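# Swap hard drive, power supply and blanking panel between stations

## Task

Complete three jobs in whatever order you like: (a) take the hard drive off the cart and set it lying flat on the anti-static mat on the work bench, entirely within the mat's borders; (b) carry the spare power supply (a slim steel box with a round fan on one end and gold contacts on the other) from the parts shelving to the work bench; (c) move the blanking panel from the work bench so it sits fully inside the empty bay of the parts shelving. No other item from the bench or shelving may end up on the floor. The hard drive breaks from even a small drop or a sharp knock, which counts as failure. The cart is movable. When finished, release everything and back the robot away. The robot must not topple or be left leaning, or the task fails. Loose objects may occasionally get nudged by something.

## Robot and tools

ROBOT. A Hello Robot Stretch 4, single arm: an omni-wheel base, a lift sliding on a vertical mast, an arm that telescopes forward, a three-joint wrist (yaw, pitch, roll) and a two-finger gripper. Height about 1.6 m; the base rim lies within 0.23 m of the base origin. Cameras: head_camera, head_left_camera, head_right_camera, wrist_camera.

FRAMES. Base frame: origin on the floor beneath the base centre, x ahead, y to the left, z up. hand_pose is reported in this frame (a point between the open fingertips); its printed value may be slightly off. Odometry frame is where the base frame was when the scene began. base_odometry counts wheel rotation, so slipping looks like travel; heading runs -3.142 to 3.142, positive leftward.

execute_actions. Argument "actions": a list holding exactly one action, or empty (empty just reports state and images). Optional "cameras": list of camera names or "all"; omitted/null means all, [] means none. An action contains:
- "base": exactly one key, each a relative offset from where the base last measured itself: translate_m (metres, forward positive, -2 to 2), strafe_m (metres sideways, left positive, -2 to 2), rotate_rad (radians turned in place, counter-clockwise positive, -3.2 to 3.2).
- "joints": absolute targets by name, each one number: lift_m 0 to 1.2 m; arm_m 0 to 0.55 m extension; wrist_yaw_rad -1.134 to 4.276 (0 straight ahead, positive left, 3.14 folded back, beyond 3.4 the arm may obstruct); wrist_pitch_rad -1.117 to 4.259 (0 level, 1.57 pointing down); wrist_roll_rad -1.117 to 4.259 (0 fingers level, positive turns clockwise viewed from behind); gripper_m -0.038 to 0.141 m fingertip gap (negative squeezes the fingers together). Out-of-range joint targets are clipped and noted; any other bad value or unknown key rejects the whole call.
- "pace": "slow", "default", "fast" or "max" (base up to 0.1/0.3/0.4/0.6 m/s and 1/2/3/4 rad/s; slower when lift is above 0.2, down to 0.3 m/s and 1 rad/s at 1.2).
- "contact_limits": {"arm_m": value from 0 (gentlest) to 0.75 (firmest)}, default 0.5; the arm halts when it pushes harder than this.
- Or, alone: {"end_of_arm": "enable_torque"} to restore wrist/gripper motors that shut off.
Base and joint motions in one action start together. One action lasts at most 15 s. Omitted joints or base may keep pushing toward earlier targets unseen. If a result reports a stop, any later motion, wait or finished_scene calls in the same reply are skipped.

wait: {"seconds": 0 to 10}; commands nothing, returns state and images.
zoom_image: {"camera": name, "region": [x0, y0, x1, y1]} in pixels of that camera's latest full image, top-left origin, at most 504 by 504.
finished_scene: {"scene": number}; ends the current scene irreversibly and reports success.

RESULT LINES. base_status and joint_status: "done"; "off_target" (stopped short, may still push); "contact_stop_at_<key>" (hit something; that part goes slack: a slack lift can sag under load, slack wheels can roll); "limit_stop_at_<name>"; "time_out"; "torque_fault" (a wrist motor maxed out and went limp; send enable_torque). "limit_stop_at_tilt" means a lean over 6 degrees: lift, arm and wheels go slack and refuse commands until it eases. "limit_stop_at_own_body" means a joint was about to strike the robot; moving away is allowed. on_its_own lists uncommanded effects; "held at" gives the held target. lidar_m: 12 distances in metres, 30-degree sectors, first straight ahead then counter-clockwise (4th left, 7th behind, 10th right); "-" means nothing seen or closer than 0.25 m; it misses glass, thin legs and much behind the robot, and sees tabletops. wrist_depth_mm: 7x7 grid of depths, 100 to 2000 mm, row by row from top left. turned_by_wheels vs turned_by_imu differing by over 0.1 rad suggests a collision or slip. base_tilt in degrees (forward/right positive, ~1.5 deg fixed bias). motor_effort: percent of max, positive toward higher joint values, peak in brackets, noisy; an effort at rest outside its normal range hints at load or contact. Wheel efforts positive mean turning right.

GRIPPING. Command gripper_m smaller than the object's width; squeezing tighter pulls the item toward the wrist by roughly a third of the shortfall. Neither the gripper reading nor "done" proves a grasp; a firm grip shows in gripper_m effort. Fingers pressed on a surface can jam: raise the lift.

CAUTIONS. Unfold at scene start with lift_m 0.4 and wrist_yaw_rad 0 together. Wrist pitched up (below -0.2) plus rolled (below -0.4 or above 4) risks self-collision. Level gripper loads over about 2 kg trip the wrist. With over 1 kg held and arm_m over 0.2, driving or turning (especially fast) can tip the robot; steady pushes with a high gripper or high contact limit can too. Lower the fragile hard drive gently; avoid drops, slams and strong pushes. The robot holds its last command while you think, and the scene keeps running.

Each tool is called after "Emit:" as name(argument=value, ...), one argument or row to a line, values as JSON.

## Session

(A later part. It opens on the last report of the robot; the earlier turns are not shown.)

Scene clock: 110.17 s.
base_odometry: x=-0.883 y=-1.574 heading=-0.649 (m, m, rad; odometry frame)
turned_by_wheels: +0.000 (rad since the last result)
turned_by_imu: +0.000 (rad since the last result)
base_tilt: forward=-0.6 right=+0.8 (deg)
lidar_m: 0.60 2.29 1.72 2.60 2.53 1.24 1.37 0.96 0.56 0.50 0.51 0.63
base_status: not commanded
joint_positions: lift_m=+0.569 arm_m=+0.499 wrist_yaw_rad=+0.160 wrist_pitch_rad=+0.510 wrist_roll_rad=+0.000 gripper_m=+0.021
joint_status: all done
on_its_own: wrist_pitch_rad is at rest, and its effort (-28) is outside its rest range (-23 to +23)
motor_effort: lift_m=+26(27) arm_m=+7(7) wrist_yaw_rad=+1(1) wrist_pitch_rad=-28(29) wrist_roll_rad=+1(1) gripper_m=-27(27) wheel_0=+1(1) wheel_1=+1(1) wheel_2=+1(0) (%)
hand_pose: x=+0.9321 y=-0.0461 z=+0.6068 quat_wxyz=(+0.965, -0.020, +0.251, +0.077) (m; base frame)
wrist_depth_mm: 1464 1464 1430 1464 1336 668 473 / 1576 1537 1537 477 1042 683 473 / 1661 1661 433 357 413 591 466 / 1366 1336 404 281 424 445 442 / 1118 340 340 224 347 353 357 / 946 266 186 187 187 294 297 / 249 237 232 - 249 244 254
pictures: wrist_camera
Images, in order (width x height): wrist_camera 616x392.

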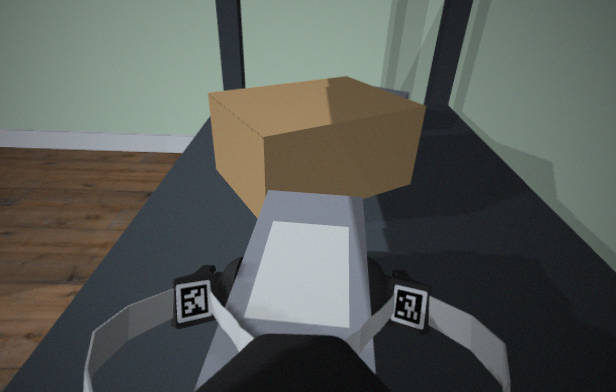

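Emit:
execute_actions(
  actions=[
    {"joints":{"arm_m":0}},
  ],
  cameras=[],
)

Emit:
execute_actions(
  actions=[
    {"base":{"translate_m":-0.15}},
  ],
  cameras=[],
)

Emit:
execute_actions(
  actions=[
    {"base":{"rotate_rad":1.52},"pace":"slow"},
  ],
  cameras=["head_camera"],
)

Emit:
execute_actions(
  actions=[
    {"base":{"translate_m":2.0},"joints":{"lift_m":0.98,"wrist_yaw_rad":0.16},"pace":"fast"},
  ],
  cameras=["head_camera","wrist_camera"],
)

Scene clock: 112.90 s.
base_odometry: x=-0.883 y=-1.574 heading=-0.649 (m, m, rad; odometry frame)
turned_by_wheels: +0.000 (rad since the last result)
turned_by_imu: -0.001 (rad since the last result)
base_tilt: forward=-0.7 right=+0.7 (deg)
lidar_m: 0.51 2.32 1.70 2.59 2.49 1.25 1.36 0.99 0.57 0.51 0.50 0.65
base_status: not commanded
joint_positions: lift_m=+0.569 arm_m=+0.001 wrist_yaw_rad=+0.160 wrist_pitch_rad=+0.510 wrist_roll_rad=+0.000 gripper_m=+0.021
joint_status: all done
on_its_own: wrist_pitch_rad is at rest, and its effort (-29) is outside its rest range (-23 to +23)
motor_effort: lift_m=+27(26) arm_m=-8(9) wrist_yaw_rad=+2(1) wrist_pitch_rad=-29(29) wrist_roll_rad=+1(2) gripper_m=-27(28) wheel_0=+0(0) wheel_1=+1(2) wheel_2=+1(1) (%)
hand_pose: x=+0.4347 y=-0.0462 z=+0.6067 quat_wxyz=(+0.965, -0.020, +0.252, +0.077) (m; base frame)
wrist_depth_mm: 1863 1921 1863 1863 1366 878 609 / - - 387 788 820 820 603 / 1808 1863 404 585 597 603 585 / 1397 1430 1281 282 469 473 459 / 1118 1118 466 224 1008 842 473 / 946 891 186 187 187 750 525 / 820 798 778 - 723 591 574
pictures: none
No camera images: the call's "cameras" was empty. Leave "cameras" out to get every camera's image.

Scene clock: 114.73 s.
base_odometry: x=-1.002 y=-1.484 heading=-0.649 (m, m, rad; odometry frame)
turned_by_wheels: +0.000 (rad since the last result)
turned_by_imu: +0.000 (rad since the last result)
base_tilt: forward=-0.6 right=+0.7 (deg)
lidar_m: 0.72 2.27 1.78 3.45 2.21 1.13 1.22 1.01 0.61 0.53 0.52 0.67
base_status: done
joint_positions: lift_m=+0.569 arm_m=+0.001 wrist_yaw_rad=+0.160 wrist_pitch_rad=+0.510 wrist_roll_rad=+0.000 gripper_m=+0.021
joint_status: not commanded
on_its_own: wrist_pitch_rad is at rest, and its effort (-29) is outside its rest range (-23 to +23)
motor_effort: lift_m=+26(26) arm_m=-8(8) wrist_yaw_rad=+3(2) wrist_pitch_rad=-29(29) wrist_roll_rad=-1(1) gripper_m=-27(28) wheel_0=-1(7) wheel_1=-2(5) wheel_2=+1(13) (%)
hand_pose: x=+0.4347 y=-0.0462 z=+0.6067 quat_wxyz=(+0.965, -0.020, +0.252, +0.077) (m; base frame)
wrist_depth_mm: - - - 991 1308 931 647 / - - - 798 891 831 525 / 1808 1863 1921 597 634 609 554 / 1366 1430 1430 282 1336 904 591 / 1138 1118 1138 224 904 904 615 / 946 904 186 187 187 723 634 / 820 809 778 - 820 778 615
pictures: none
No camera images: the call's "cameras" was empty. Leave "cameras" out to get every camera's image.

Scene clock: 117.53 s.
base_odometry: x=-1.002 y=-1.484 heading=+0.870 (m, m, rad; odometry frame)
turned_by_wheels: +1.520 (rad since the last result)
turned_by_imu: +1.523 (rad since the last result)
base_tilt: forward=-0.7 right=+0.8 (deg)
lidar_m: 3.44 2.42 1.12 1.21 1.06 0.62 0.53 0.55 0.64 0.73 2.46 1.80
base_status: done
joint_positions: lift_m=+0.569 arm_m=+0.001 wrist_yaw_rad=+0.160 wrist_pitch_rad=+0.510 wrist_roll_rad=+0.000 gripper_m=+0.021
joint_status: not commanded
on_its_own: wrist_pitch_rad is at rest, and its effort (-28) is outside its rest range (-23 to +23)
motor_effort: lift_m=+26(26) arm_m=-7(7) wrist_yaw_rad=+1(3) wrist_pitch_rad=-28(29) wrist_roll_rad=+2(0) gripper_m=-29(28) wheel_0=-3(10) wheel_1=-2(2) wheel_2=-2(4) (%)
hand_pose: x=+0.4347 y=-0.0461 z=+0.6068 quat_wxyz=(+0.965, -0.020, +0.251, +0.077) (m; base frame)
wrist_depth_mm: - - - - - - 1499 / - - - - - - 1464 / 1808 1863 1863 1921 - 1921 1464 / 1397 1430 1397 282 1464 1499 1430 / 1118 1118 1138 224 1182 1205 1205 / 946 891 186 187 187 991 991 / 809 798 778 - 842 820 866
pictures: head_camera
Images, in order (width x height): head_camera 420x560.

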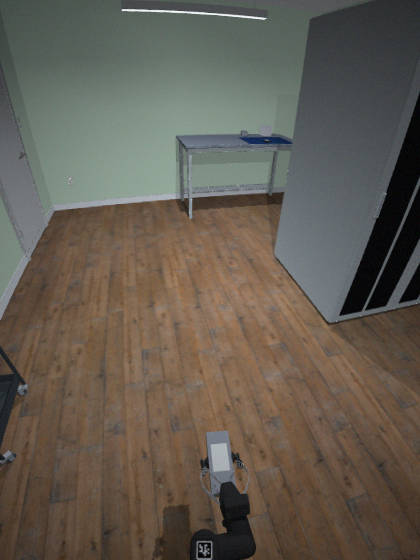

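Scene clock: 123.90 s.
base_odometry: x=+0.287 y=+0.046 heading=+0.870 (m, m, rad; odometry frame)
turned_by_wheels: +0.000 (rad since the last result)
turned_by_imu: -0.009 (rad since the last result)
base_tilt: forward=-0.7 right=+0.8 (deg)
lidar_m: 1.44 2.22 1.95 1.70 1.48 1.50 2.48 2.01 0.90 0.76 0.77 1.68
base_status: done
joint_positions: lift_m=+0.979 arm_m=+0.001 wrist_yaw_rad=+0.160 wrist_pitch_rad=+0.510 wrist_roll_rad=+0.000 gripper_m=+0.021
joint_status: all done
on_its_own: wrist_pitch_rad is at rest, and its effort (-28) is outside its rest range (-23 to +23)
motor_effort: lift_m=+26(27) arm_m=-7(7) wrist_yaw_rad=+2(1) wrist_pitch_rad=-28(32) wrist_roll_rad=+1(2) gripper_m=-28(28) wheel_0=+0(7) wheel_1=+0(5) wheel_2=+1(16) (%)
hand_pose: x=+0.4347 y=-0.0462 z=+1.0169 quat_wxyz=(+0.965, -0.020, +0.251, +0.077) (m; base frame)
wrist_depth_mm: 1756 1756 1808 1756 1808 1808 1808 / 1863 1863 1921 1229 1281 1336 1336 / - - - - - - - / - - - 281 - - - / 1756 1756 1756 224 1756 1863 1808 / 1430 1366 186 187 187 1499 1537 / 1255 1205 1205 - 1281 1255 1336
pictures: head_camera, wrist_camera
Images, in order (width x height): head_camera 420x560, wrist_camera 616x392.

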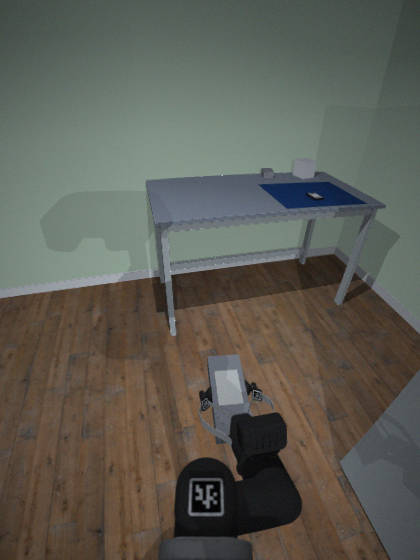

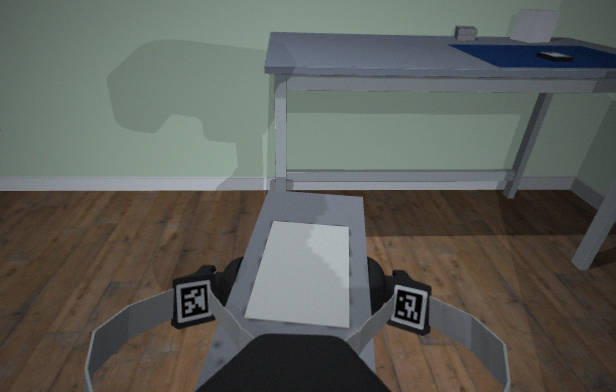

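Emit:
execute_actions(
  actions=[
    {"base":{"translate_m":1.05},"joints":{"arm_m":0.15}},
  ],
  cameras=[],
)

Emit:
execute_actions(
  actions=[
    {"joints":{"arm_m":0.3,"lift_m":0.93}},
  ],
  cameras=["head_camera"],
)

Scene clock: 128.97 s.
base_odometry: x=+0.964 y=+0.849 heading=+0.871 (m, m, rad; odometry frame)
turned_by_wheels: +0.000 (rad since the last result)
turned_by_imu: -0.005 (rad since the last result)
base_tilt: forward=-0.6 right=+0.8 (deg)
lidar_m: 0.40 0.42 1.40 1.95 1.95 2.31 3.51 1.06 0.81 1.24 0.88 0.52
base_status: done
joint_positions: lift_m=+0.979 arm_m=+0.149 wrist_yaw_rad=+0.160 wrist_pitch_rad=+0.510 wrist_roll_rad=+0.000 gripper_m=+0.021
joint_status: all done
on_its_own: wrist_pitch_rad is at rest, and its effort (-28) is outside its rest range (-23 to +23)
motor_effort: lift_m=+26(26) arm_m=+8(8) wrist_yaw_rad=+2(3) wrist_pitch_rad=-28(31) wrist_roll_rad=+0(1) gripper_m=-28(27) wheel_0=+0(8) wheel_1=+1(6) wheel_2=+0(10) (%)
hand_pose: x=+0.5821 y=-0.0462 z=+1.0168 quat_wxyz=(+0.965, -0.020, +0.251, +0.077) (m; base frame)
wrist_depth_mm: 750 768 768 788 798 809 820 / 809 809 820 831 842 854 866 / 854 627 640 647 654 676 691 / 469 473 480 282 496 504 508 / 379 384 384 224 394 402 407 / 319 303 186 187 187 334 338 / 276 268 264 - 283 277 290
pictures: none
No camera images: the call's "cameras" was empty. Leave "cameras" out to get every camera's image.

Scene clock: 130.47 s.
base_odometry: x=+0.964 y=+0.849 heading=+0.871 (m, m, rad; odometry frame)
turned_by_wheels: +0.000 (rad since the last result)
turned_by_imu: +0.000 (rad since the last result)
base_tilt: forward=-0.6 right=+0.8 (deg)
lidar_m: 0.40 0.39 1.41 1.94 1.96 2.34 3.53 1.06 0.82 1.28 0.87 0.51
base_status: not commanded
joint_positions: lift_m=+0.930 arm_m=+0.299 wrist_yaw_rad=+0.160 wrist_pitch_rad=+0.510 wrist_roll_rad=+0.000 gripper_m=+0.021
joint_status: all done
on_its_own: wrist_pitch_rad is at rest, and its effort (-28) is outside its rest range (-23 to +23)
motor_effort: lift_m=+18(24) arm_m=+8(8) wrist_yaw_rad=+2(2) wrist_pitch_rad=-28(31) wrist_roll_rad=+1(2) gripper_m=-27(27) wheel_0=+0(0) wheel_1=+1(1) wheel_2=+1(1) (%)
hand_pose: x=+0.7321 y=-0.0462 z=+0.9675 quat_wxyz=(+0.965, -0.020, +0.251, +0.077) (m; base frame)
wrist_depth_mm: 627 634 640 654 661 668 683 / 668 676 683 691 707 715 707 / 488 504 517 521 535 544 549 / 377 382 387 281 399 404 410 / 306 309 310 224 317 322 327 / 257 243 186 187 187 268 272 / 221 216 212 - 228 223 233
pictures: head_camera
Images, in order (width x height): head_camera 420x560.

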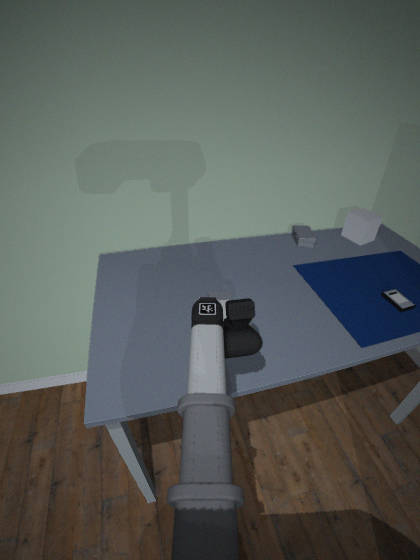

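Emit:
execute_actions(
  actions=[
    {"joints":{"lift_m":0.914},"pace":"slow"},
  ],
  cameras=[],
)

Emit:
execute_actions(
  actions=[
    {"joints":{"gripper_m":0.12}},
  ],
  cameras=[],
)

Emit:
execute_actions(
  actions=[
    {"joints":{"lift_m":1.0}},
  ],
  cameras=[],
)

Emit:
execute_actions(
  actions=[
    {"base":{"translate_m":-0.3},"joints":{"arm_m":0}},
  ],
  cameras=["head_camera"],
)

Scene clock: 131.43 s.
base_odometry: x=+0.964 y=+0.849 heading=+0.871 (m, m, rad; odometry frame)
turned_by_wheels: +0.000 (rad since the last result)
turned_by_imu: +0.000 (rad since the last result)
base_tilt: forward=-0.6 right=+0.7 (deg)
lidar_m: 0.43 0.42 1.42 1.95 1.95 2.31 3.51 1.06 0.81 1.24 0.89 0.50
base_status: not commanded
joint_positions: lift_m=+0.914 arm_m=+0.299 wrist_yaw_rad=+0.160 wrist_pitch_rad=+0.510 wrist_roll_rad=+0.000 gripper_m=+0.021
joint_status: all done
on_its_own: wrist_pitch_rad is at rest, and its effort (-28) is outside its rest range (-23 to +23)
motor_effort: lift_m=+18(19) arm_m=+7(8) wrist_yaw_rad=+1(2) wrist_pitch_rad=-28(29) wrist_roll_rad=+0(0) gripper_m=-27(28) wheel_0=+0(0) wheel_1=+2(1) wheel_2=+0(1) (%)
hand_pose: x=+0.7320 y=-0.0462 z=+0.9514 quat_wxyz=(+0.965, -0.020, +0.251, +0.077) (m; base frame)
wrist_depth_mm: 627 634 640 647 661 668 683 / 661 661 676 676 699 699 683 / 452 462 473 480 492 500 508 / 347 351 357 282 370 373 379 / 282 283 286 224 294 298 303 / 236 224 186 187 187 247 250 / 204 200 195 - 210 206 214
pictures: none
No camera images: the call's "cameras" was empty. Leave "cameras" out to get every camera's image.

Scene clock: 133.30 s.
base_odometry: x=+0.964 y=+0.849 heading=+0.871 (m, m, rad; odometry frame)
turned_by_wheels: +0.000 (rad since the last result)
turned_by_imu: -0.001 (rad since the last result)
base_tilt: forward=-0.7 right=+0.7 (deg)
lidar_m: 0.42 0.43 1.40 1.95 1.96 2.33 3.51 1.06 0.81 1.22 0.87 0.48
base_status: not commanded
joint_positions: lift_m=+0.914 arm_m=+0.299 wrist_yaw_rad=+0.160 wrist_pitch_rad=+0.502 wrist_roll_rad=+0.000 gripper_m=+0.120
joint_status: all done
motor_effort: lift_m=+18(18) arm_m=+8(8) wrist_yaw_rad=+2(2) wrist_pitch_rad=-6(29) wrist_roll_rad=+3(2) gripper_m=-1(28) wheel_0=+0(0) wheel_1=+1(1) wheel_2=+0(0) (%)
hand_pose: x=+0.7331 y=-0.0460 z=+0.9534 quat_wxyz=(+0.966, -0.020, +0.248, +0.077) (m; base frame)
wrist_depth_mm: 627 634 640 654 661 668 676 / 661 661 676 691 707 715 715 / 477 484 496 508 517 530 539 / 362 366 373 300 382 389 397 / 290 294 294 237 303 309 312 / 243 236 200 198 206 247 259 / 210 206 200 - 216 216 220
pictures: none
No camera images: the call's "cameras" was empty. Leave "cameras" out to get every camera's image.

Scene clock: 134.67 s.
base_odometry: x=+0.964 y=+0.849 heading=+0.871 (m, m, rad; odometry frame)
turned_by_wheels: +0.000 (rad since the last result)
turned_by_imu: +0.000 (rad since the last result)
base_tilt: forward=-0.6 right=+0.7 (deg)
lidar_m: 0.40 0.40 1.43 1.96 1.95 2.30 3.51 1.06 0.83 1.23 0.85 0.49
base_status: not commanded
joint_positions: lift_m=+1.000 arm_m=+0.299 wrist_yaw_rad=+0.160 wrist_pitch_rad=+0.502 wrist_roll_rad=+0.000 gripper_m=+0.120
joint_status: all done
motor_effort: lift_m=+23(24) arm_m=+8(8) wrist_yaw_rad=+2(2) wrist_pitch_rad=-6(6) wrist_roll_rad=+1(1) gripper_m=-2(1) wheel_0=+0(0) wheel_1=+1(1) wheel_2=+0(0) (%)
hand_pose: x=+0.7331 y=-0.0460 z=+1.0390 quat_wxyz=(+0.966, -0.020, +0.248, +0.077) (m; base frame)
wrist_depth_mm: 627 634 640 654 661 676 683 / 668 676 691 699 715 715 732 / 707 715 715 732 750 750 691 / 517 530 535 549 554 564 569 / 421 424 427 436 439 445 452 / 351 342 336 309 216 357 373 / 303 297 314 - 312 312 319
pictures: none
No camera images: the call's "cameras" was empty. Leave "cameras" out to get every camera's image.

Scene clock: 137.13 s.
base_odometry: x=+0.770 y=+0.619 heading=+0.870 (m, m, rad; odometry frame)
turned_by_wheels: +0.000 (rad since the last result)
turned_by_imu: +0.000 (rad since the last result)
base_tilt: forward=-0.6 right=+0.8 (deg)
lidar_m: 0.70 0.71 1.74 1.88 1.88 2.04 3.22 1.21 0.68 0.67 1.48 0.84
base_status: done
joint_positions: lift_m=+1.000 arm_m=+0.001 wrist_yaw_rad=+0.160 wrist_pitch_rad=+0.502 wrist_roll_rad=+0.000 gripper_m=+0.120
joint_status: all done
motor_effort: lift_m=+23(23) arm_m=-7(8) wrist_yaw_rad=+2(1) wrist_pitch_rad=-6(6) wrist_roll_rad=+1(1) gripper_m=-2(1) wheel_0=-1(5) wheel_1=-1(10) wheel_2=+0(11) (%)
hand_pose: x=+0.4358 y=-0.0460 z=+1.0390 quat_wxyz=(+0.966, -0.020, +0.248, +0.077) (m; base frame)
wrist_depth_mm: 1138 1160 1160 1160 1205 1205 1205 / 1205 1229 1118 1138 1160 1118 1118 / 1308 1308 723 732 707 778 778 / 1397 1366 603 609 621 634 647 / 1576 1537 1537 1618 1618 1618 1661 / 1499 1430 750 1537 216 1537 1576 / 1281 1255 854 - 1336 1308 1336
pictures: head_camera
Images, in order (width x height): head_camera 420x560.

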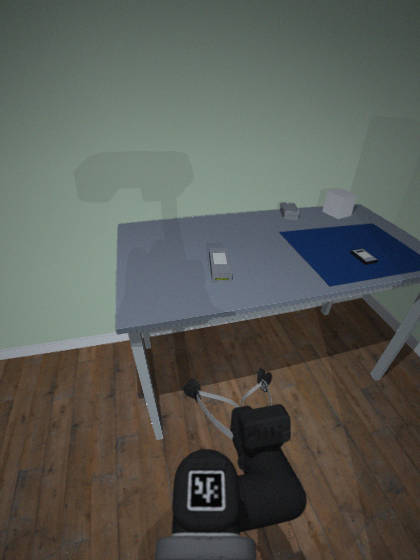

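Emit:
finished_scene(
  scene=1,
)

The scene is finished: the task was done.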